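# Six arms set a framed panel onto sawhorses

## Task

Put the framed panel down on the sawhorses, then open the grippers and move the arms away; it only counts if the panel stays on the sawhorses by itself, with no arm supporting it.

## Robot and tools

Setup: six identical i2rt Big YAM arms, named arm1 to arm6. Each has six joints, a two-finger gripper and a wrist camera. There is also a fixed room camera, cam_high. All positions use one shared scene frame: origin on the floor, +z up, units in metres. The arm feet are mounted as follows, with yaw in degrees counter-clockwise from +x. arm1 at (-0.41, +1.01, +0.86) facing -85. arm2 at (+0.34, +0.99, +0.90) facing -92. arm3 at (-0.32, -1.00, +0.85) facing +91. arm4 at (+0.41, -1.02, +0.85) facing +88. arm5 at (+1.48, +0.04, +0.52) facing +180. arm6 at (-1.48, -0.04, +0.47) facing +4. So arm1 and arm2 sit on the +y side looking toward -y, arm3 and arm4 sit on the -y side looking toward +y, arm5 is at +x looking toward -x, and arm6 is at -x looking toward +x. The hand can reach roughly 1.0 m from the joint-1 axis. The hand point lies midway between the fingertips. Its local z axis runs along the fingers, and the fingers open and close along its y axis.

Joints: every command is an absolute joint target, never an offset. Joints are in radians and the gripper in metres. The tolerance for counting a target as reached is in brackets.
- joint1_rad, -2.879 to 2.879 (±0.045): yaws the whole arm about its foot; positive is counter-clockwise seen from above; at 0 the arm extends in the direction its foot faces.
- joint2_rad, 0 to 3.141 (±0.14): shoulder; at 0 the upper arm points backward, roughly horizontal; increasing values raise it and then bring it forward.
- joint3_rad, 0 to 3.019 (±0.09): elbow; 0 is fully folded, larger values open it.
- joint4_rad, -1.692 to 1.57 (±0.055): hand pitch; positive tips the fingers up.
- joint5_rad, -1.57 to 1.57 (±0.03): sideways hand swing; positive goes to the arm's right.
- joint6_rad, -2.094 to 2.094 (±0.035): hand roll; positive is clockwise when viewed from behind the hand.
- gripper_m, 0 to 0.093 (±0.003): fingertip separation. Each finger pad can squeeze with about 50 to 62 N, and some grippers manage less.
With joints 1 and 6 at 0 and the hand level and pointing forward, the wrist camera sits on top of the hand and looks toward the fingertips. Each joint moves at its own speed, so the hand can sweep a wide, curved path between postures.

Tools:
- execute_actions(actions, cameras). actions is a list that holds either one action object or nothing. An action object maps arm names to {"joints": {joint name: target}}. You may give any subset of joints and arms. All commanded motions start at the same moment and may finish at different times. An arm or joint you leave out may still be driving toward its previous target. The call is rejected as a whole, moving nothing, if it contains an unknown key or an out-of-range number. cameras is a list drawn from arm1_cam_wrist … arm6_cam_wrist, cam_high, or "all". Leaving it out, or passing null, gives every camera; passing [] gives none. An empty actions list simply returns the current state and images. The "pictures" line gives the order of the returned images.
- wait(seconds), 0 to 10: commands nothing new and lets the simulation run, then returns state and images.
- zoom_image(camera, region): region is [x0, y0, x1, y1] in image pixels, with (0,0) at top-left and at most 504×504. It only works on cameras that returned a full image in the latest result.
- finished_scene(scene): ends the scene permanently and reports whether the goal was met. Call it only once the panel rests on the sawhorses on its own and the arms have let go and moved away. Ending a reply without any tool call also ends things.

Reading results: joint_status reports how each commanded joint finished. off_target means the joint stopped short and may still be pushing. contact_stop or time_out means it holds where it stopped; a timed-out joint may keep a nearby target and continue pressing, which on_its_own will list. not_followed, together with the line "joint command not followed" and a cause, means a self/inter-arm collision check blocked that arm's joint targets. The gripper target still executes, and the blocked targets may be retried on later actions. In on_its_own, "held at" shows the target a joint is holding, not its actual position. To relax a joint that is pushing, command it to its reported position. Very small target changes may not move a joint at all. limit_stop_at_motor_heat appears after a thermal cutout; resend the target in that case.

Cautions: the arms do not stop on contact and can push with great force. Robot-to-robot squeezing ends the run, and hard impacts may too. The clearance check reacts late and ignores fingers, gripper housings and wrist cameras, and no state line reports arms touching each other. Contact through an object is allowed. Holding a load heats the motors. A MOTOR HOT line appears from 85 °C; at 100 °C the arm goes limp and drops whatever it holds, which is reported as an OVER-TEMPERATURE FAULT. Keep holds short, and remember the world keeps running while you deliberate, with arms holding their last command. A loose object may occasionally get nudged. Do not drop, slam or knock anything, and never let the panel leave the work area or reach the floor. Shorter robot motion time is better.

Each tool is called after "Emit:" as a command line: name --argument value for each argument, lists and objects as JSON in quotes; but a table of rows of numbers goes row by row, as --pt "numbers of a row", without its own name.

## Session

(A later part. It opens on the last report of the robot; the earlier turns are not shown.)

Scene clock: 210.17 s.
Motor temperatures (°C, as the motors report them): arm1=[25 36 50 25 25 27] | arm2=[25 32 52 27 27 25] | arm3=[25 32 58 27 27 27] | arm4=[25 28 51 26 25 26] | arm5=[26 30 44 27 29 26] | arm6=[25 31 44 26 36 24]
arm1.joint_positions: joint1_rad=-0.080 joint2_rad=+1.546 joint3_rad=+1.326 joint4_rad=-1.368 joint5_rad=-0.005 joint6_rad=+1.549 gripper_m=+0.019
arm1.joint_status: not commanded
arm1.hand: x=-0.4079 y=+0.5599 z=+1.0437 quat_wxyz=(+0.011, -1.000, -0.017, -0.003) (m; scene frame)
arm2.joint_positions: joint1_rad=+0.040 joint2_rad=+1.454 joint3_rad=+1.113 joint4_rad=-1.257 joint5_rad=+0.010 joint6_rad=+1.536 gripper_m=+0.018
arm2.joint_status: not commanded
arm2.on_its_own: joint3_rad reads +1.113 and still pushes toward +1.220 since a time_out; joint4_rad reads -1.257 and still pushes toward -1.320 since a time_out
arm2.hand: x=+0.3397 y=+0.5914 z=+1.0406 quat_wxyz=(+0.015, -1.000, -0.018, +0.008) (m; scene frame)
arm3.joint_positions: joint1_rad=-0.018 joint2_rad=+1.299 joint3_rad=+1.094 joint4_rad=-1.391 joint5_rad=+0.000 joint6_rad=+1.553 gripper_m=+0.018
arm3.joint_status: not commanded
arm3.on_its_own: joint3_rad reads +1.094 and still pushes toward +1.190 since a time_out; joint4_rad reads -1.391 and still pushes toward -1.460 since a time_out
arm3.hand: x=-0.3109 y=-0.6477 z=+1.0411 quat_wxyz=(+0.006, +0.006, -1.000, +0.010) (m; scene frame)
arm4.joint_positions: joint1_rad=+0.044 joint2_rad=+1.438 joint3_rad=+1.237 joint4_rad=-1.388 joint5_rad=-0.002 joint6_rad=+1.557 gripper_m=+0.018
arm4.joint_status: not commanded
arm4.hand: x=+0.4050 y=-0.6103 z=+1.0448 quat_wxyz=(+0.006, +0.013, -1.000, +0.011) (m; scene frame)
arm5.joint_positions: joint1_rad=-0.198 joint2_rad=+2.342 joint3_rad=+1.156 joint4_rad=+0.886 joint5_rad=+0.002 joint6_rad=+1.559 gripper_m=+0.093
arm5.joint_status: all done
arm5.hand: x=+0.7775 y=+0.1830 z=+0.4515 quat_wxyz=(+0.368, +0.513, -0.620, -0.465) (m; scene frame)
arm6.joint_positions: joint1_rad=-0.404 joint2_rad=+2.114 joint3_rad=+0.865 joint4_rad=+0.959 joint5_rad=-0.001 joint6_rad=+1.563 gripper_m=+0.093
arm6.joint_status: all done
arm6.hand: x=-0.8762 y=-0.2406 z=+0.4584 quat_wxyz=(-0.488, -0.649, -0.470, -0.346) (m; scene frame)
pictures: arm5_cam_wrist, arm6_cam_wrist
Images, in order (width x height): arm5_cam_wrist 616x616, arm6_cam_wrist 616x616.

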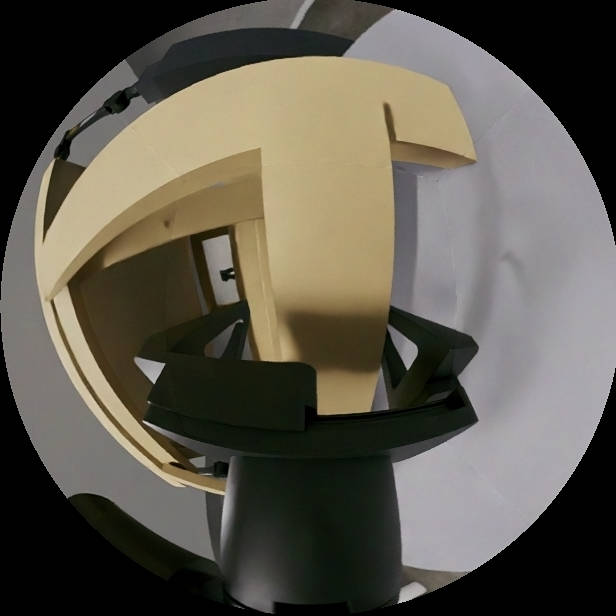

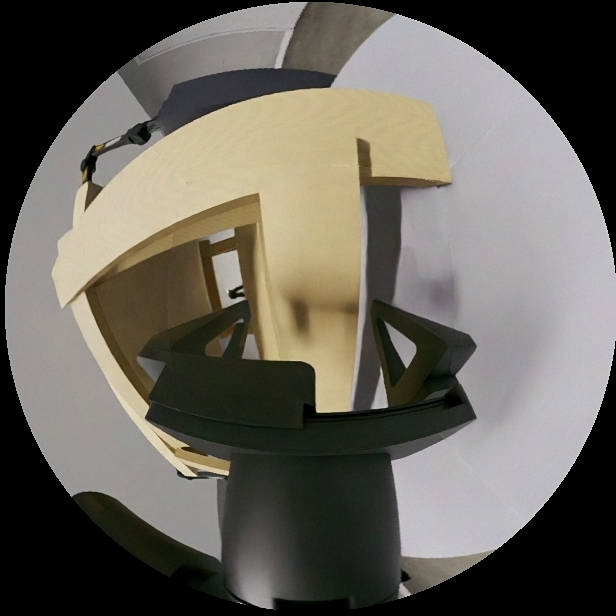

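Straddled; now sweep-push along the rail.

Emit:
execute_actions --actions '[{"arm5":{"joints":{"joint2_rad":2.46,"joint3_rad":1.05,"joint3_rad":1.65,"joint4_rad":0.72,"joint1_rad":-0.1}},"arm6":{"joints":{"joint2_rad":2.25,"joint3_rad":1.42,"joint4_rad":0.74,"joint1_rad":-0.28}}}]' --cameras '["arm5_cam_wrist","arm6_cam_wrist"]'

Scene clock: 216.17 s.
Motor temperatures (°C, as the motors report them): arm1=[25 36 50 25 25 27] | arm2=[25 32 53 27 27 25] | arm3=[25 32 58 27 27 27] | arm4=[25 29 51 26 25 26] | arm5=[26 30 45 27 28 26] | arm6=[25 32 45 26 35 24]
arm1.joint_positions: joint1_rad=-0.080 joint2_rad=+1.546 joint3_rad=+1.326 joint4_rad=-1.368 joint5_rad=-0.005 joint6_rad=+1.549 gripper_m=+0.019
arm1.joint_status: not commanded
arm1.hand: x=-0.4079 y=+0.5599 z=+1.0437 quat_wxyz=(+0.011, -1.000, -0.017, -0.003) (m; scene frame)
arm2.joint_positions: joint1_rad=+0.040 joint2_rad=+1.454 joint3_rad=+1.113 joint4_rad=-1.257 joint5_rad=+0.010 joint6_rad=+1.536 gripper_m=+0.018
arm2.joint_status: not commanded
arm2.on_its_own: joint3_rad reads +1.113 and still pushes toward +1.220 since a time_out; joint4_rad reads -1.257 and still pushes toward -1.320 since a time_out
arm2.hand: x=+0.3397 y=+0.5914 z=+1.0406 quat_wxyz=(+0.015, -1.000, -0.018, +0.008) (m; scene frame)
arm3.joint_positions: joint1_rad=-0.018 joint2_rad=+1.299 joint3_rad=+1.094 joint4_rad=-1.391 joint5_rad=+0.000 joint6_rad=+1.553 gripper_m=+0.018
arm3.joint_status: not commanded
arm3.on_its_own: joint3_rad reads +1.094 and still pushes toward +1.190 since a time_out; joint4_rad reads -1.391 and still pushes toward -1.460 since a time_out
arm3.hand: x=-0.3109 y=-0.6477 z=+1.0411 quat_wxyz=(+0.006, +0.006, -1.000, +0.010) (m; scene frame)
arm4.joint_positions: joint1_rad=+0.044 joint2_rad=+1.438 joint3_rad=+1.237 joint4_rad=-1.388 joint5_rad=-0.002 joint6_rad=+1.557 gripper_m=+0.018
arm4.joint_status: not commanded
arm4.hand: x=+0.4050 y=-0.6103 z=+1.0448 quat_wxyz=(+0.006, +0.013, -1.000, +0.011) (m; scene frame)
arm5.joint_positions: joint1_rad=-0.149 joint2_rad=+2.488 joint3_rad=+1.450 joint4_rad=+0.699 joint5_rad=-0.010 joint6_rad=+1.536 gripper_m=+0.093
arm5.joint_status: joint1_rad time_out (moved +0.049 of +0.098); joint3_rad time_out (moved +0.294 of +0.494); the others done
arm5.on_its_own: joint1_rad reads -0.149 and still pushes toward -0.100 since a time_out; joint3_rad reads +1.450 and still pushes toward +1.562 since a time_out
arm5.hand: x=+0.6951 y=+0.1591 z=+0.4189 quat_wxyz=(+0.367, +0.545, -0.608, -0.445) (m; scene frame)
arm6.joint_positions: joint1_rad=-0.314 joint2_rad=+2.265 joint3_rad=+1.180 joint4_rad=+0.716 joint5_rad=-0.004 joint6_rad=+1.562 gripper_m=+0.093
arm6.joint_status: joint3_rad time_out (moved +0.315 of +0.555); the others done
arm6.on_its_own: joint3_rad reads +1.180 and still pushes toward +1.294 since a time_out (your +1.420 is given up)
arm6.hand: x=-0.7710 y=-0.2066 z=+0.4227 quat_wxyz=(-0.445, -0.645, -0.514, -0.349) (m; scene frame)
pictures: arm5_cam_wrist, arm6_cam_wrist
Images, in order (width x height): arm5_cam_wrist 616x616, arm6_cam_wrist 616x616.

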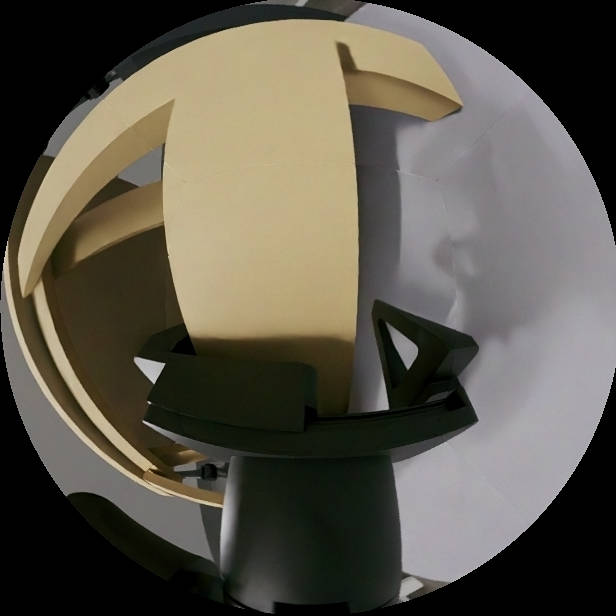

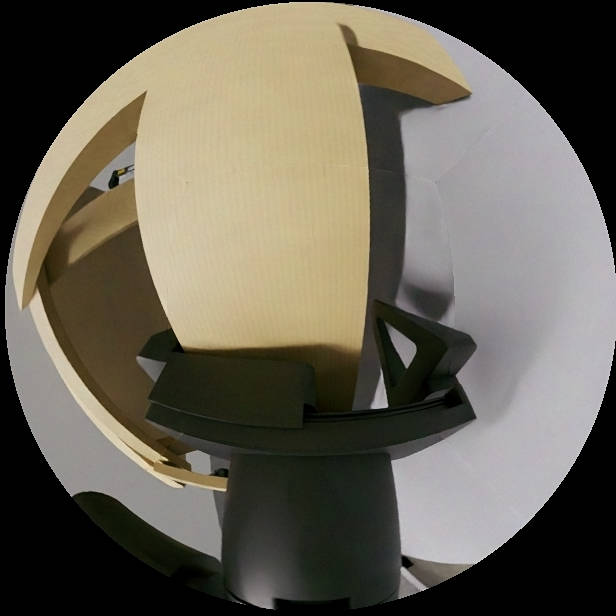

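Emit:
execute_actions --actions '[{"arm5":{"joints":{"joint2_rad":2.37,"joint3_rad":1.17,"joint4_rad":0.88,"joint1_rad":0.36}},"arm6":{"joints":{"joint2_rad":2.36,"joint3_rad":1.7,"joint4_rad":0.62,"joint1_rad":-0.3}}}]' --cameras '["arm5_cam_wrist"]'

Scene clock: 222.93 s.
Motor temperatures (°C, as the motors report them): arm1=[25 36 50 25 25 27] | arm2=[25 32 53 27 27 25] | arm3=[25 32 59 27 27 27] | arm4=[25 29 51 26 25 26] | arm5=[26 31 45 27 28 26] | arm6=[25 33 48 26 34 24]
arm1.joint_positions: joint1_rad=-0.080 joint2_rad=+1.546 joint3_rad=+1.326 joint4_rad=-1.368 joint5_rad=-0.005 joint6_rad=+1.549 gripper_m=+0.019
arm1.joint_status: not commanded
arm1.hand: x=-0.4079 y=+0.5599 z=+1.0437 quat_wxyz=(+0.011, -1.000, -0.017, -0.003) (m; scene frame)
arm2.joint_positions: joint1_rad=+0.040 joint2_rad=+1.454 joint3_rad=+1.113 joint4_rad=-1.257 joint5_rad=+0.010 joint6_rad=+1.536 gripper_m=+0.018
arm2.joint_status: not commanded
arm2.on_its_own: joint3_rad reads +1.113 and still pushes toward +1.220 since a time_out; joint4_rad reads -1.257 and still pushes toward -1.320 since a time_out
arm2.hand: x=+0.3397 y=+0.5914 z=+1.0406 quat_wxyz=(+0.015, -1.000, -0.018, +0.008) (m; scene frame)
arm3.joint_positions: joint1_rad=-0.018 joint2_rad=+1.299 joint3_rad=+1.094 joint4_rad=-1.391 joint5_rad=+0.000 joint6_rad=+1.553 gripper_m=+0.018
arm3.joint_status: not commanded
arm3.on_its_own: joint3_rad reads +1.094 and still pushes toward +1.190 since a time_out; joint4_rad reads -1.391 and still pushes toward -1.460 since a time_out
arm3.hand: x=-0.3109 y=-0.6477 z=+1.0411 quat_wxyz=(+0.006, +0.006, -1.000, +0.010) (m; scene frame)
arm4.joint_positions: joint1_rad=+0.044 joint2_rad=+1.438 joint3_rad=+1.237 joint4_rad=-1.388 joint5_rad=-0.002 joint6_rad=+1.557 gripper_m=+0.018
arm4.joint_status: not commanded
arm4.hand: x=+0.4050 y=-0.6103 z=+1.0448 quat_wxyz=(+0.006, +0.013, -1.000, +0.011) (m; scene frame)
arm5.joint_positions: joint1_rad=+0.352 joint2_rad=+2.376 joint3_rad=+1.164 joint4_rad=+0.868 joint5_rad=-0.003 joint6_rad=+1.554 gripper_m=+0.093
arm5.joint_status: all done
arm5.hand: x=+0.8094 y=-0.2024 z=+0.4234 quat_wxyz=(+0.465, +0.676, -0.464, -0.335) (m; scene frame)
arm6.joint_positions: joint1_rad=-0.344 joint2_rad=+2.392 joint3_rad=+1.480 joint4_rad=+0.590 joint5_rad=-0.014 joint6_rad=+1.545 gripper_m=+0.093
arm6.joint_status: joint3_rad time_out (moved +0.300 of +0.520); the others done
arm6.on_its_own: joint3_rad reads +1.480 and still pushes toward +1.592 since a time_out (your +1.700 is given up)
arm6.hand: x=-0.6908 y=-0.2495 z=+0.4302 quat_wxyz=(-0.466, -0.636, -0.504, -0.353) (m; scene frame)
pictures: arm5_cam_wrist
Images, in order (width x height): arm5_cam_wrist 616x616.

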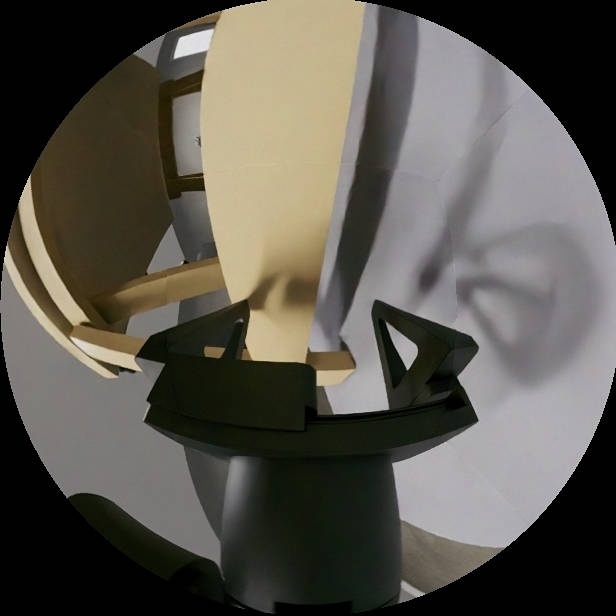

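Emit:
execute_actions --actions '[{"arm5":{"joints":{"joint2_rad":2.33,"joint1_rad":0.3}},"arm6":{"joints":{"joint2_rad":2.29,"joint3_rad":1.3,"joint4_rad":0.7,"joint1_rad":0.12}}}]' --cameras '[]'

Emit:
execute_actions --actions '[{"arm5":{"joints":{"joint2_rad":2.4,"joint3_rad":1.36,"joint4_rad":0.76}}}]' --cameras '[]'

Emit:
execute_actions --actions '[{"arm5":{"joints":{"joint2_rad":2.54,"joint3_rad":1.88,"joint4_rad":0.6,"joint1_rad":0.2}},"arm6":{"joints":{"joint2_rad":2.42,"joint3_rad":1.8,"joint4_rad":0.56,"joint1_rad":0.05}}}]' --cameras '["arm5_cam_wrist","arm6_cam_wrist"]'

Scene clock: 230.10 s.
Motor temperatures (°C, as the motors report them): arm1=[25 36 51 25 25 27] | arm2=[25 32 53 27 27 25] | arm3=[25 32 59 27 27 27] | arm4=[25 29 52 26 25 26] | arm5=[26 31 43 27 28 26] | arm6=[25 34 48 26 34 24]
arm1.joint_positions: joint1_rad=-0.080 joint2_rad=+1.546 joint3_rad=+1.326 joint4_rad=-1.368 joint5_rad=-0.005 joint6_rad=+1.549 gripper_m=+0.019
arm1.joint_status: not commanded
arm1.hand: x=-0.4079 y=+0.5599 z=+1.0437 quat_wxyz=(+0.011, -1.000, -0.017, -0.003) (m; scene frame)
arm2.joint_positions: joint1_rad=+0.040 joint2_rad=+1.454 joint3_rad=+1.113 joint4_rad=-1.257 joint5_rad=+0.010 joint6_rad=+1.536 gripper_m=+0.018
arm2.joint_status: not commanded
arm2.on_its_own: joint3_rad reads +1.113 and still pushes toward +1.220 since a time_out; joint4_rad reads -1.257 and still pushes toward -1.320 since a time_out
arm2.hand: x=+0.3397 y=+0.5914 z=+1.0406 quat_wxyz=(+0.015, -1.000, -0.018, +0.008) (m; scene frame)
arm3.joint_positions: joint1_rad=-0.018 joint2_rad=+1.299 joint3_rad=+1.094 joint4_rad=-1.391 joint5_rad=+0.000 joint6_rad=+1.553 gripper_m=+0.018
arm3.joint_status: not commanded
arm3.on_its_own: joint3_rad reads +1.094 and still pushes toward +1.190 since a time_out; joint4_rad reads -1.391 and still pushes toward -1.460 since a time_out
arm3.hand: x=-0.3109 y=-0.6477 z=+1.0411 quat_wxyz=(+0.006, +0.006, -1.000, +0.010) (m; scene frame)
arm4.joint_positions: joint1_rad=+0.044 joint2_rad=+1.438 joint3_rad=+1.237 joint4_rad=-1.388 joint5_rad=-0.002 joint6_rad=+1.557 gripper_m=+0.018
arm4.joint_status: not commanded
arm4.hand: x=+0.4050 y=-0.6103 z=+1.0448 quat_wxyz=(+0.006, +0.013, -1.000, +0.011) (m; scene frame)
arm5.joint_positions: joint1_rad=+0.302 joint2_rad=+2.350 joint3_rad=+1.157 joint4_rad=+0.868 joint5_rad=-0.002 joint6_rad=+1.554 gripper_m=+0.093
arm5.joint_status: all done
arm5.hand: x=+0.7957 y=-0.1696 z=+0.4388 quat_wxyz=(+0.463, +0.660, -0.477, -0.351) (m; scene frame)
arm6.joint_positions: joint1_rad=+0.121 joint2_rad=+2.310 joint3_rad=+1.303 joint4_rad=+0.685 joint5_rad=-0.001 joint6_rad=+1.558 gripper_m=+0.093
arm6.joint_status: all done
arm6.hand: x=-0.7252 y=+0.1132 z=+0.4345 quat_wxyz=(-0.373, -0.510, -0.631, -0.450) (m; scene frame)
pictures: none
No camera images: the call's "cameras" was empty. Leave "cameras" out to get every camera's image.

Scene clock: 231.10 s.
Motor temperatures (°C, as the motors report them): arm1=[25 36 51 25 25 27] | arm2=[25 32 53 27 27 25] | arm3=[25 32 59 27 27 27] | arm4=[25 29 52 26 25 26] | arm5=[26 31 42 27 28 26] | arm6=[25 34 48 26 34 24]
arm1.joint_positions: joint1_rad=-0.080 joint2_rad=+1.546 joint3_rad=+1.326 joint4_rad=-1.368 joint5_rad=-0.005 joint6_rad=+1.549 gripper_m=+0.019
arm1.joint_status: not commanded
arm1.hand: x=-0.4079 y=+0.5599 z=+1.0437 quat_wxyz=(+0.011, -1.000, -0.017, -0.003) (m; scene frame)
arm2.joint_positions: joint1_rad=+0.040 joint2_rad=+1.454 joint3_rad=+1.113 joint4_rad=-1.257 joint5_rad=+0.010 joint6_rad=+1.536 gripper_m=+0.018
arm2.joint_status: not commanded
arm2.on_its_own: joint3_rad reads +1.113 and still pushes toward +1.220 since a time_out; joint4_rad reads -1.257 and still pushes toward -1.320 since a time_out
arm2.hand: x=+0.3397 y=+0.5914 z=+1.0406 quat_wxyz=(+0.015, -1.000, -0.018, +0.008) (m; scene frame)
arm3.joint_positions: joint1_rad=-0.018 joint2_rad=+1.299 joint3_rad=+1.094 joint4_rad=-1.391 joint5_rad=+0.000 joint6_rad=+1.553 gripper_m=+0.018
arm3.joint_status: not commanded
arm3.on_its_own: joint3_rad reads +1.094 and still pushes toward +1.190 since a time_out; joint4_rad reads -1.391 and still pushes toward -1.460 since a time_out
arm3.hand: x=-0.3109 y=-0.6477 z=+1.0411 quat_wxyz=(+0.006, +0.006, -1.000, +0.010) (m; scene frame)
arm4.joint_positions: joint1_rad=+0.044 joint2_rad=+1.438 joint3_rad=+1.237 joint4_rad=-1.388 joint5_rad=-0.002 joint6_rad=+1.557 gripper_m=+0.018
arm4.joint_status: not commanded
arm4.hand: x=+0.4050 y=-0.6103 z=+1.0448 quat_wxyz=(+0.006, +0.013, -1.000, +0.011) (m; scene frame)
arm5.joint_positions: joint1_rad=+0.302 joint2_rad=+2.397 joint3_rad=+1.327 joint4_rad=+0.764 joint5_rad=-0.002 joint6_rad=+1.557 gripper_m=+0.093
arm5.joint_status: all done
arm5.hand: x=+0.7440 y=-0.1853 z=+0.4481 quat_wxyz=(+0.469, +0.654, -0.475, -0.356) (m; scene frame)
arm6.joint_positions: joint1_rad=+0.121 joint2_rad=+2.310 joint3_rad=+1.303 joint4_rad=+0.685 joint5_rad=-0.001 joint6_rad=+1.558 gripper_m=+0.093
arm6.joint_status: not commanded
arm6.hand: x=-0.7252 y=+0.1132 z=+0.4345 quat_wxyz=(-0.373, -0.510, -0.631, -0.450) (m; scene frame)
pictures: none
No camera images: the call's "cameras" was empty. Leave "cameras" out to get every camera's image.

Scene clock: 233.63 s.
Motor temperatures (°C, as the motors report them): arm1=[25 36 51 25 25 27] | arm2=[25 32 53 27 27 25] | arm3=[25 32 59 27 27 27] | arm4=[25 29 52 26 25 26] | arm5=[26 32 44 27 28 26] | arm6=[25 34 49 26 34 24]
arm1.joint_positions: joint1_rad=-0.080 joint2_rad=+1.546 joint3_rad=+1.326 joint4_rad=-1.368 joint5_rad=-0.005 joint6_rad=+1.549 gripper_m=+0.019
arm1.joint_status: not commanded
arm1.hand: x=-0.4079 y=+0.5599 z=+1.0437 quat_wxyz=(+0.011, -1.000, -0.017, -0.003) (m; scene frame)
arm2.joint_positions: joint1_rad=+0.040 joint2_rad=+1.454 joint3_rad=+1.113 joint4_rad=-1.257 joint5_rad=+0.010 joint6_rad=+1.536 gripper_m=+0.018
arm2.joint_status: not commanded
arm2.on_its_own: joint3_rad reads +1.113 and still pushes toward +1.220 since a time_out; joint4_rad reads -1.257 and still pushes toward -1.320 since a time_out
arm2.hand: x=+0.3397 y=+0.5914 z=+1.0406 quat_wxyz=(+0.015, -1.000, -0.018, +0.008) (m; scene frame)
arm3.joint_positions: joint1_rad=-0.018 joint2_rad=+1.299 joint3_rad=+1.094 joint4_rad=-1.391 joint5_rad=+0.000 joint6_rad=+1.553 gripper_m=+0.018
arm3.joint_status: not commanded
arm3.on_its_own: joint3_rad reads +1.094 and still pushes toward +1.190 since a time_out; joint4_rad reads -1.391 and still pushes toward -1.460 since a time_out
arm3.hand: x=-0.3109 y=-0.6477 z=+1.0411 quat_wxyz=(+0.006, +0.006, -1.000, +0.010) (m; scene frame)
arm4.joint_positions: joint1_rad=+0.044 joint2_rad=+1.438 joint3_rad=+1.237 joint4_rad=-1.388 joint5_rad=-0.002 joint6_rad=+1.557 gripper_m=+0.018
arm4.joint_status: not commanded
arm4.hand: x=+0.4050 y=-0.6103 z=+1.0448 quat_wxyz=(+0.006, +0.013, -1.000, +0.011) (m; scene frame)
arm5.joint_positions: joint1_rad=+0.278 joint2_rad=+2.568 joint3_rad=+1.707 joint4_rad=+0.596 joint5_rad=+0.001 joint6_rad=+1.559 gripper_m=+0.093
arm5.joint_status: joint1_rad time_out (moved -0.024 of -0.102); joint3_rad time_out (moved +0.380 of +0.553); the others done
arm5.on_its_own: joint1_rad reads +0.278 and still pushes toward +0.200 since a time_out; joint3_rad reads +1.707 and still pushes toward +1.819 since a time_out
arm5.hand: x=+0.6437 y=-0.1936 z=+0.4438 quat_wxyz=(+0.477, +0.638, -0.476, -0.371) (m; scene frame)
arm6.joint_positions: joint1_rad=+0.105 joint2_rad=+2.439 joint3_rad=+1.596 joint4_rad=+0.563 joint5_rad=+0.013 joint6_rad=+1.566 gripper_m=+0.093
arm6.joint_status: joint1_rad time_out (moved -0.016 of -0.071); joint3_rad time_out (moved +0.292 of +0.497); the others done
arm6.on_its_own: joint1_rad reads +0.105 and still pushes toward +0.050 since a time_out; joint3_rad reads +1.596 and still pushes toward +1.708 since a time_out (your +1.800 is given up)
arm6.hand: x=-0.6434 y=+0.1133 z=+0.4407 quat_wxyz=(-0.390, -0.512, -0.613, -0.457) (m; scene frame)
pictures: arm5_cam_wrist, arm6_cam_wrist
Images, in order (width x height): arm5_cam_wrist 616x616, arm6_cam_wrist 616x616.

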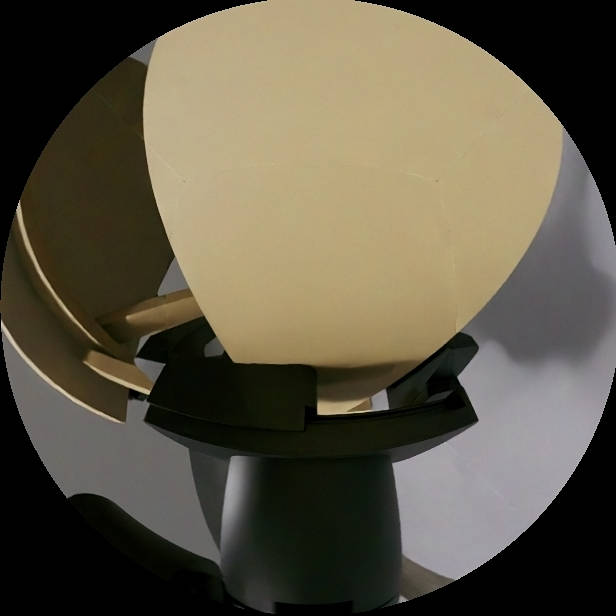

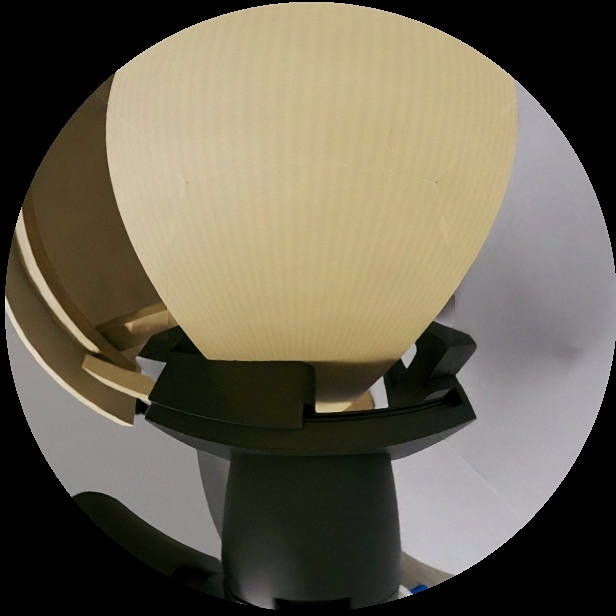

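Square the right sides.

Emit:
execute_actions --actions '[{"arm5":{"joints":{"joint2_rad":2.43,"joint3_rad":1.42,"joint4_rad":0.73,"joint1_rad":-0.15}},"arm6":{"joints":{"joint2_rad":2.33,"joint3_rad":1.4,"joint4_rad":0.65,"joint1_rad":-0.3}}}]' --cameras '[]'

Emit:
execute_actions --actions '[{"arm5":{"joints":{"joint2_rad":2.52,"joint3_rad":1.83,"joint4_rad":0.62,"joint1_rad":-0.1}},"arm6":{"joints":{"joint2_rad":2.43,"joint3_rad":1.82,"joint4_rad":0.55,"joint1_rad":-0.25}}}]' --cameras '["arm5_cam_wrist","arm6_cam_wrist"]'

Scene clock: 241.27 s.
Motor temperatures (°C, as the motors report them): arm1=[25 36 51 25 25 27] | arm2=[25 32 54 27 27 25] | arm3=[25 32 60 27 27 27] | arm4=[25 29 52 26 25 26] | arm5=[27 32 45 27 28 26] | arm6=[25 35 49 26 34 24]
arm1.joint_positions: joint1_rad=-0.080 joint2_rad=+1.546 joint3_rad=+1.326 joint4_rad=-1.368 joint5_rad=-0.005 joint6_rad=+1.549 gripper_m=+0.019
arm1.joint_status: not commanded
arm1.hand: x=-0.4079 y=+0.5599 z=+1.0437 quat_wxyz=(+0.011, -1.000, -0.017, -0.003) (m; scene frame)
arm2.joint_positions: joint1_rad=+0.040 joint2_rad=+1.454 joint3_rad=+1.113 joint4_rad=-1.257 joint5_rad=+0.010 joint6_rad=+1.536 gripper_m=+0.018
arm2.joint_status: not commanded
arm2.on_its_own: joint3_rad reads +1.113 and still pushes toward +1.220 since a time_out; joint4_rad reads -1.257 and still pushes toward -1.320 since a time_out
arm2.hand: x=+0.3397 y=+0.5914 z=+1.0406 quat_wxyz=(+0.015, -1.000, -0.018, +0.008) (m; scene frame)
arm3.joint_positions: joint1_rad=-0.018 joint2_rad=+1.299 joint3_rad=+1.094 joint4_rad=-1.391 joint5_rad=+0.000 joint6_rad=+1.553 gripper_m=+0.018
arm3.joint_status: not commanded
arm3.on_its_own: joint3_rad reads +1.094 and still pushes toward +1.190 since a time_out; joint4_rad reads -1.391 and still pushes toward -1.460 since a time_out
arm3.hand: x=-0.3109 y=-0.6477 z=+1.0411 quat_wxyz=(+0.006, +0.006, -1.000, +0.010) (m; scene frame)
arm4.joint_positions: joint1_rad=+0.044 joint2_rad=+1.438 joint3_rad=+1.237 joint4_rad=-1.388 joint5_rad=-0.002 joint6_rad=+1.557 gripper_m=+0.018
arm4.joint_status: not commanded
arm4.hand: x=+0.4050 y=-0.6103 z=+1.0448 quat_wxyz=(+0.006, +0.013, -1.000, +0.011) (m; scene frame)
arm5.joint_positions: joint1_rad=-0.152 joint2_rad=+2.438 joint3_rad=+1.420 joint4_rad=+0.714 joint5_rad=-0.001 joint6_rad=+1.581 gripper_m=+0.093
arm5.joint_status: all done
arm5.hand: x=+0.6958 y=+0.1627 z=+0.4474 quat_wxyz=(+0.383, +0.522, -0.615, -0.450) (m; scene frame)
arm6.joint_positions: joint1_rad=-0.302 joint2_rad=+2.346 joint3_rad=+1.402 joint4_rad=+0.639 joint5_rad=+0.001 joint6_rad=+1.576 gripper_m=+0.093
arm6.joint_status: all done
arm6.hand: x=-0.7011 y=-0.2151 z=+0.4414 quat_wxyz=(-0.463, -0.632, -0.501, -0.369) (m; scene frame)
pictures: none
No camera images: the call's "cameras" was empty. Leave "cameras" out to get every camera's image.

Scene clock: 243.67 s.
Motor temperatures (°C, as the motors report them): arm1=[25 36 51 25 25 27] | arm2=[25 32 54 27 27 25] | arm3=[25 32 60 27 27 27] | arm4=[25 29 52 26 25 26] | arm5=[26 32 47 27 28 26] | arm6=[25 35 51 26 34 24]
arm1.joint_positions: joint1_rad=-0.080 joint2_rad=+1.546 joint3_rad=+1.326 joint4_rad=-1.368 joint5_rad=-0.005 joint6_rad=+1.549 gripper_m=+0.019
arm1.joint_status: not commanded
arm1.hand: x=-0.4079 y=+0.5599 z=+1.0437 quat_wxyz=(+0.011, -1.000, -0.017, -0.003) (m; scene frame)
arm2.joint_positions: joint1_rad=+0.040 joint2_rad=+1.454 joint3_rad=+1.113 joint4_rad=-1.257 joint5_rad=+0.010 joint6_rad=+1.536 gripper_m=+0.018
arm2.joint_status: not commanded
arm2.on_its_own: joint3_rad reads +1.113 and still pushes toward +1.220 since a time_out; joint4_rad reads -1.257 and still pushes toward -1.320 since a time_out
arm2.hand: x=+0.3397 y=+0.5914 z=+1.0406 quat_wxyz=(+0.015, -1.000, -0.018, +0.008) (m; scene frame)
arm3.joint_positions: joint1_rad=-0.018 joint2_rad=+1.299 joint3_rad=+1.094 joint4_rad=-1.391 joint5_rad=+0.000 joint6_rad=+1.553 gripper_m=+0.018
arm3.joint_status: not commanded
arm3.on_its_own: joint3_rad reads +1.094 and still pushes toward +1.190 since a time_out; joint4_rad reads -1.391 and still pushes toward -1.460 since a time_out
arm3.hand: x=-0.3109 y=-0.6477 z=+1.0411 quat_wxyz=(+0.006, +0.006, -1.000, +0.010) (m; scene frame)
arm4.joint_positions: joint1_rad=+0.044 joint2_rad=+1.438 joint3_rad=+1.237 joint4_rad=-1.388 joint5_rad=-0.002 joint6_rad=+1.557 gripper_m=+0.018
arm4.joint_status: not commanded
arm4.hand: x=+0.4050 y=-0.6103 z=+1.0448 quat_wxyz=(+0.006, +0.013, -1.000, +0.011) (m; scene frame)
arm5.joint_positions: joint1_rad=-0.097 joint2_rad=+2.539 joint3_rad=+1.649 joint4_rad=+0.609 joint5_rad=-0.021 joint6_rad=+1.572 gripper_m=+0.093
arm5.joint_status: joint3_rad time_out (moved +0.229 of +0.410); the others done
arm5.on_its_own: joint3_rad reads +1.649 and still pushes toward +1.761 since a time_out
arm5.hand: x=+0.6307 y=+0.1224 z=+0.4462 quat_wxyz=(+0.405, +0.542, -0.589, -0.442) (m; scene frame)
arm6.joint_positions: joint1_rad=-0.256 joint2_rad=+2.433 joint3_rad=+1.591 joint4_rad=+0.535 joint5_rad=-0.026 joint6_rad=+1.567 gripper_m=+0.093
arm6.joint_status: joint3_rad time_out (moved +0.189 of +0.418); the others done
arm6.on_its_own: joint3_rad reads +1.591 and still pushes toward +1.703 since a time_out (your +1.820 is given up)
arm6.hand: x=-0.6454 y=-0.1833 z=+0.4372 quat_wxyz=(-0.448, -0.613, -0.524, -0.385) (m; scene frame)
pictures: arm5_cam_wrist, arm6_cam_wrist
Images, in order (width x height): arm5_cam_wrist 616x616, arm6_cam_wrist 616x616.

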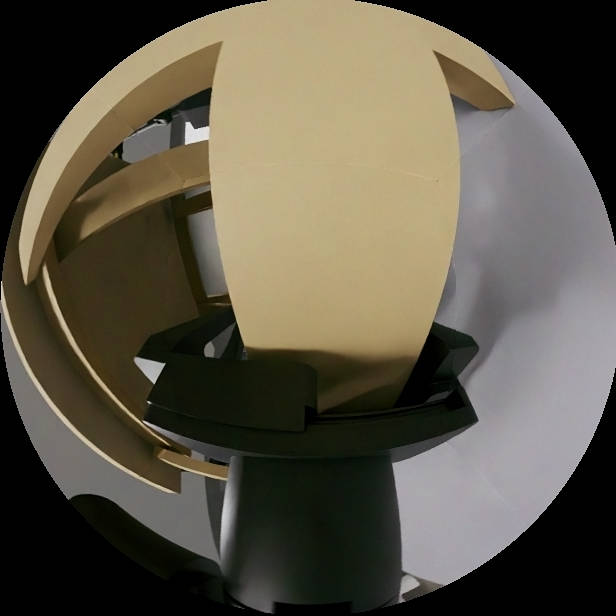

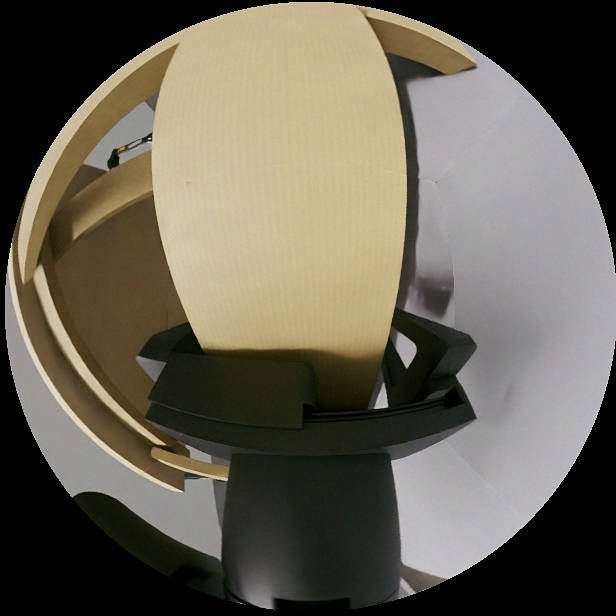

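Emit:
execute_actions --actions '[{"arm5":{"joints":{"joint2_rad":2.43,"joint3_rad":1.42,"joint4_rad":0.73}},"arm6":{"joints":{"joint2_rad":2.33,"joint3_rad":1.4,"joint4_rad":0.65}},"arm1":{"joints":{"joint2_rad":1.57,"joint3_rad":1.27,"joint4_rad":-1.28}},"arm2":{"joints":{"joint2_rad":1.5,"joint3_rad":1.06,"joint4_rad":-1.15}},"arm3":{"joints":{"joint2_rad":1.32,"joint3_rad":1.035,"joint4_rad":-1.3}},"arm4":{"joints":{"joint2_rad":1.47,"joint3_rad":1.175,"joint4_rad":-1.3}}}]' --cameras '[]'

Emit:
execute_actions --actions '[{"arm5":{"joints":{"joint2_rad":2.33,"joint3_rad":1.17,"joint4_rad":0.88}},"arm6":{"joints":{"joint2_rad":2.2,"joint3_rad":1.1,"joint4_rad":0.82}},"arm1":{"joints":{"gripper_m":0.093}},"arm2":{"joints":{"gripper_m":0.093}},"arm3":{"joints":{"gripper_m":0.093}},"arm4":{"joints":{"gripper_m":0.093}}}]' --cameras '[]'

Emit:
execute_actions --actions '[{"arm5":{"joints":{"joint2_rad":2.24,"joint3_rad":0.85,"joint4_rad":1.1}},"arm6":{"joints":{"joint2_rad":2.06,"joint3_rad":0.68,"joint4_rad":1.1}},"arm1":{"joints":{"joint2_rad":0.9,"joint3_rad":1.4}},"arm2":{"joints":{"joint2_rad":0.8,"joint3_rad":1.2}},"arm3":{"joints":{"joint2_rad":0.7,"joint3_rad":1.2}},"arm4":{"joints":{"joint2_rad":0.8,"joint3_rad":1.3}}}]' --cameras '["cam_high"]'

Scene clock: 267.90 s.
Motor temperatures (°C, as the motors report them): arm1=[25 36 52 25 25 27] | arm2=[25 32 54 27 27 25] | arm3=[25 32 60 27 27 27] | arm4=[25 29 53 26 25 26] | arm5=[26 33 49 27 28 26] | arm6=[25 36 51 26 34 24]
arm1.joint_positions: joint1_rad=-0.080 joint2_rad=+1.570 joint3_rad=+1.265 joint4_rad=-1.283 joint5_rad=-0.005 joint6_rad=+1.547 gripper_m=+0.019
arm1.joint_status: all done
arm1.hand: x=-0.4078 y=+0.5596 z=+1.0103 quat_wxyz=(+0.012, -1.000, -0.018, -0.003) (m; scene frame)
arm2.joint_positions: joint1_rad=+0.040 joint2_rad=+1.490 joint3_rad=+1.060 joint4_rad=-1.172 joint5_rad=+0.009 joint6_rad=+1.532 gripper_m=+0.019
arm2.joint_status: all done
arm2.hand: x=+0.3394 y=+0.5914 z=+1.0078 quat_wxyz=(+0.017, -1.000, -0.020, +0.007) (m; scene frame)
arm3.joint_positions: joint1_rad=-0.018 joint2_rad=+1.328 joint3_rad=+1.038 joint4_rad=-1.317 joint5_rad=+0.000 joint6_rad=+1.552 gripper_m=+0.018
arm3.joint_status: all done
arm3.hand: x=-0.3112 y=-0.6472 z=+1.0108 quat_wxyz=(+0.006, +0.007, -1.000, +0.016) (m; scene frame)
arm4.joint_positions: joint1_rad=+0.044 joint2_rad=+1.461 joint3_rad=+1.181 joint4_rad=-1.313 joint5_rad=-0.002 joint6_rad=+1.557 gripper_m=+0.018
arm4.joint_status: all done
arm4.hand: x=+0.4047 y=-0.6099 z=+1.0146 quat_wxyz=(+0.006, +0.013, -1.000, +0.013) (m; scene frame)
arm5.joint_positions: joint1_rad=-0.097 joint2_rad=+2.438 joint3_rad=+1.419 joint4_rad=+0.713 joint5_rad=-0.002 joint6_rad=+1.567 gripper_m=+0.093
arm5.joint_status: all done
arm5.hand: x=+0.6902 y=+0.1191 z=+0.4467 quat_wxyz=(+0.392, +0.544, -0.597, -0.441) (m; scene frame)
arm6.joint_positions: joint1_rad=-0.256 joint2_rad=+2.346 joint3_rad=+1.398 joint4_rad=+0.633 joint5_rad=-0.004 joint6_rad=+1.563 gripper_m=+0.093
arm6.joint_status: all done
arm6.hand: x=-0.6955 y=-0.1774 z=+0.4381 quat_wxyz=(-0.452, -0.618, -0.523, -0.376) (m; scene frame)
pictures: none
No camera images: the call's "cameras" was empty. Leave "cameras" out to get every camera's image.

Scene clock: 269.03 s.
Motor temperatures (°C, as the motors report them): arm1=[25 36 51 25 25 27] | arm2=[25 32 53 27 27 25] | arm3=[25 32 59 27 27 27] | arm4=[25 29 52 26 25 26] | arm5=[26 33 48 27 28 26] | arm6=[25 36 51 26 34 24]
arm1.joint_positions: joint1_rad=-0.080 joint2_rad=+1.570 joint3_rad=+1.265 joint4_rad=-1.283 joint5_rad=-0.002 joint6_rad=+1.558 gripper_m=+0.093
arm1.joint_status: all done
arm1.hand: x=-0.4083 y=+0.5596 z=+1.0103 quat_wxyz=(+0.012, -1.000, -0.012, -0.002) (m; scene frame)
arm2.joint_positions: joint1_rad=+0.040 joint2_rad=+1.490 joint3_rad=+1.060 joint4_rad=-1.167 joint5_rad=+0.002 joint6_rad=+1.555 gripper_m=+0.093
arm2.joint_status: all done
arm2.hand: x=+0.3406 y=+0.5903 z=+1.0077 quat_wxyz=(+0.015, -1.000, -0.008, +0.004) (m; scene frame)
arm3.joint_positions: joint1_rad=-0.018 joint2_rad=+1.328 joint3_rad=+1.038 joint4_rad=-1.308 joint5_rad=+0.000 joint6_rad=+1.561 gripper_m=+0.093
arm3.joint_status: all done
arm3.hand: x=-0.3112 y=-0.6451 z=+1.0107 quat_wxyz=(+0.005, +0.002, -1.000, +0.011) (m; scene frame)
arm4.joint_positions: joint1_rad=+0.044 joint2_rad=+1.461 joint3_rad=+1.176 joint4_rad=-1.309 joint5_rad=-0.002 joint6_rad=+1.559 gripper_m=+0.093
arm4.joint_status: all done
arm4.hand: x=+0.4047 y=-0.6105 z=+1.0129 quat_wxyz=(+0.006, +0.012, -1.000, +0.014) (m; scene frame)
arm5.joint_positions: joint1_rad=-0.097 joint2_rad=+2.328 joint3_rad=+1.166 joint4_rad=+0.864 joint5_rad=-0.002 joint6_rad=+1.567 gripper_m=+0.093
arm5.joint_status: all done
arm5.hand: x=+0.7608 y=+0.1116 z=+0.4588 quat_wxyz=(+0.394, +0.542, -0.595, -0.443) (m; scene frame)
arm6.joint_positions: joint1_rad=-0.256 joint2_rad=+2.200 joint3_rad=+1.093 joint4_rad=+0.803 joint5_rad=-0.004 joint6_rad=+1.563 gripper_m=+0.093
arm6.joint_status: all done
arm6.hand: x=-0.7809 y=-0.1620 z=+0.4523 quat_wxyz=(-0.455, -0.615, -0.521, -0.378) (m; scene frame)
pictures: none
No camera images: the call's "cameras" was empty. Leave "cameras" out to get every camera's image.

Scene clock: 270.60 s.
Motor temperatures (°C, as the motors report them): arm1=[25 36 51 25 25 27] | arm2=[25 32 53 27 27 25] | arm3=[25 32 59 27 27 27] | arm4=[25 29 52 26 25 26] | arm5=[26 33 47 27 28 26] | arm6=[25 36 50 26 34 24]
arm1.joint_positions: joint1_rad=-0.080 joint2_rad=+0.900 joint3_rad=+1.391 joint4_rad=-1.283 joint5_rad=-0.002 joint6_rad=+1.558 gripper_m=+0.093
arm1.joint_status: all done
arm1.hand: x=-0.4099 y=+0.6576 z=+1.3369 quat_wxyz=(-0.377, -0.926, -0.011, -0.001) (m; scene frame)
arm2.joint_positions: joint1_rad=+0.040 joint2_rad=+0.793 joint3_rad=+1.179 joint4_rad=-1.161 joint5_rad=+0.002 joint6_rad=+1.555 gripper_m=+0.093
arm2.joint_status: all done
arm2.hand: x=+0.3426 y=+0.6551 z=+1.3197 quat_wxyz=(-0.387, -0.922, -0.009, +0.007) (m; scene frame)
arm3.joint_positions: joint1_rad=-0.018 joint2_rad=+0.689 joint3_rad=+1.174 joint4_rad=-1.301 joint5_rad=+0.000 joint6_rad=+1.561 gripper_m=+0.093
arm3.joint_status: all done
arm3.hand: x=-0.3088 y=-0.7232 z=+1.2733 quat_wxyz=(+0.002, +0.000, -0.929, -0.371) (m; scene frame)
arm4.joint_positions: joint1_rad=+0.044 joint2_rad=+0.793 joint3_rad=+1.275 joint4_rad=-1.304 joint5_rad=-0.002 joint6_rad=+1.559 gripper_m=+0.093
arm4.joint_status: all done
arm4.hand: x=+0.4088 y=-0.7079 z=+1.2972 quat_wxyz=(+0.006, +0.009, -0.931, -0.364) (m; scene frame)
arm5.joint_positions: joint1_rad=-0.097 joint2_rad=+2.238 joint3_rad=+0.845 joint4_rad=+1.081 joint5_rad=-0.002 joint6_rad=+1.567 gripper_m=+0.093
arm5.joint_status: all done
arm5.hand: x=+0.8672 y=+0.1004 z=+0.4577 quat_wxyz=(+0.390, +0.545, -0.598, -0.439) (m; scene frame)
arm6.joint_positions: joint1_rad=-0.256 joint2_rad=+2.056 joint3_rad=+0.673 joint4_rad=+1.079 joint5_rad=-0.004 joint6_rad=+1.563 gripper_m=+0.093
arm6.joint_status: all done
arm6.hand: x=-0.9194 y=-0.1371 z=+0.4556 quat_wxyz=(-0.455, -0.615, -0.521, -0.378) (m; scene frame)
pictures: cam_high
Images, in order (width x height): cam_high 672x504.

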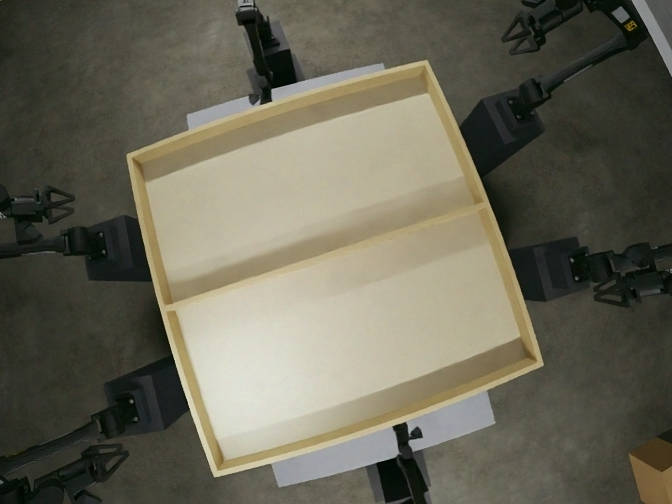

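Emit:
finished_scene --scene 2

The scene is finished: the task was done.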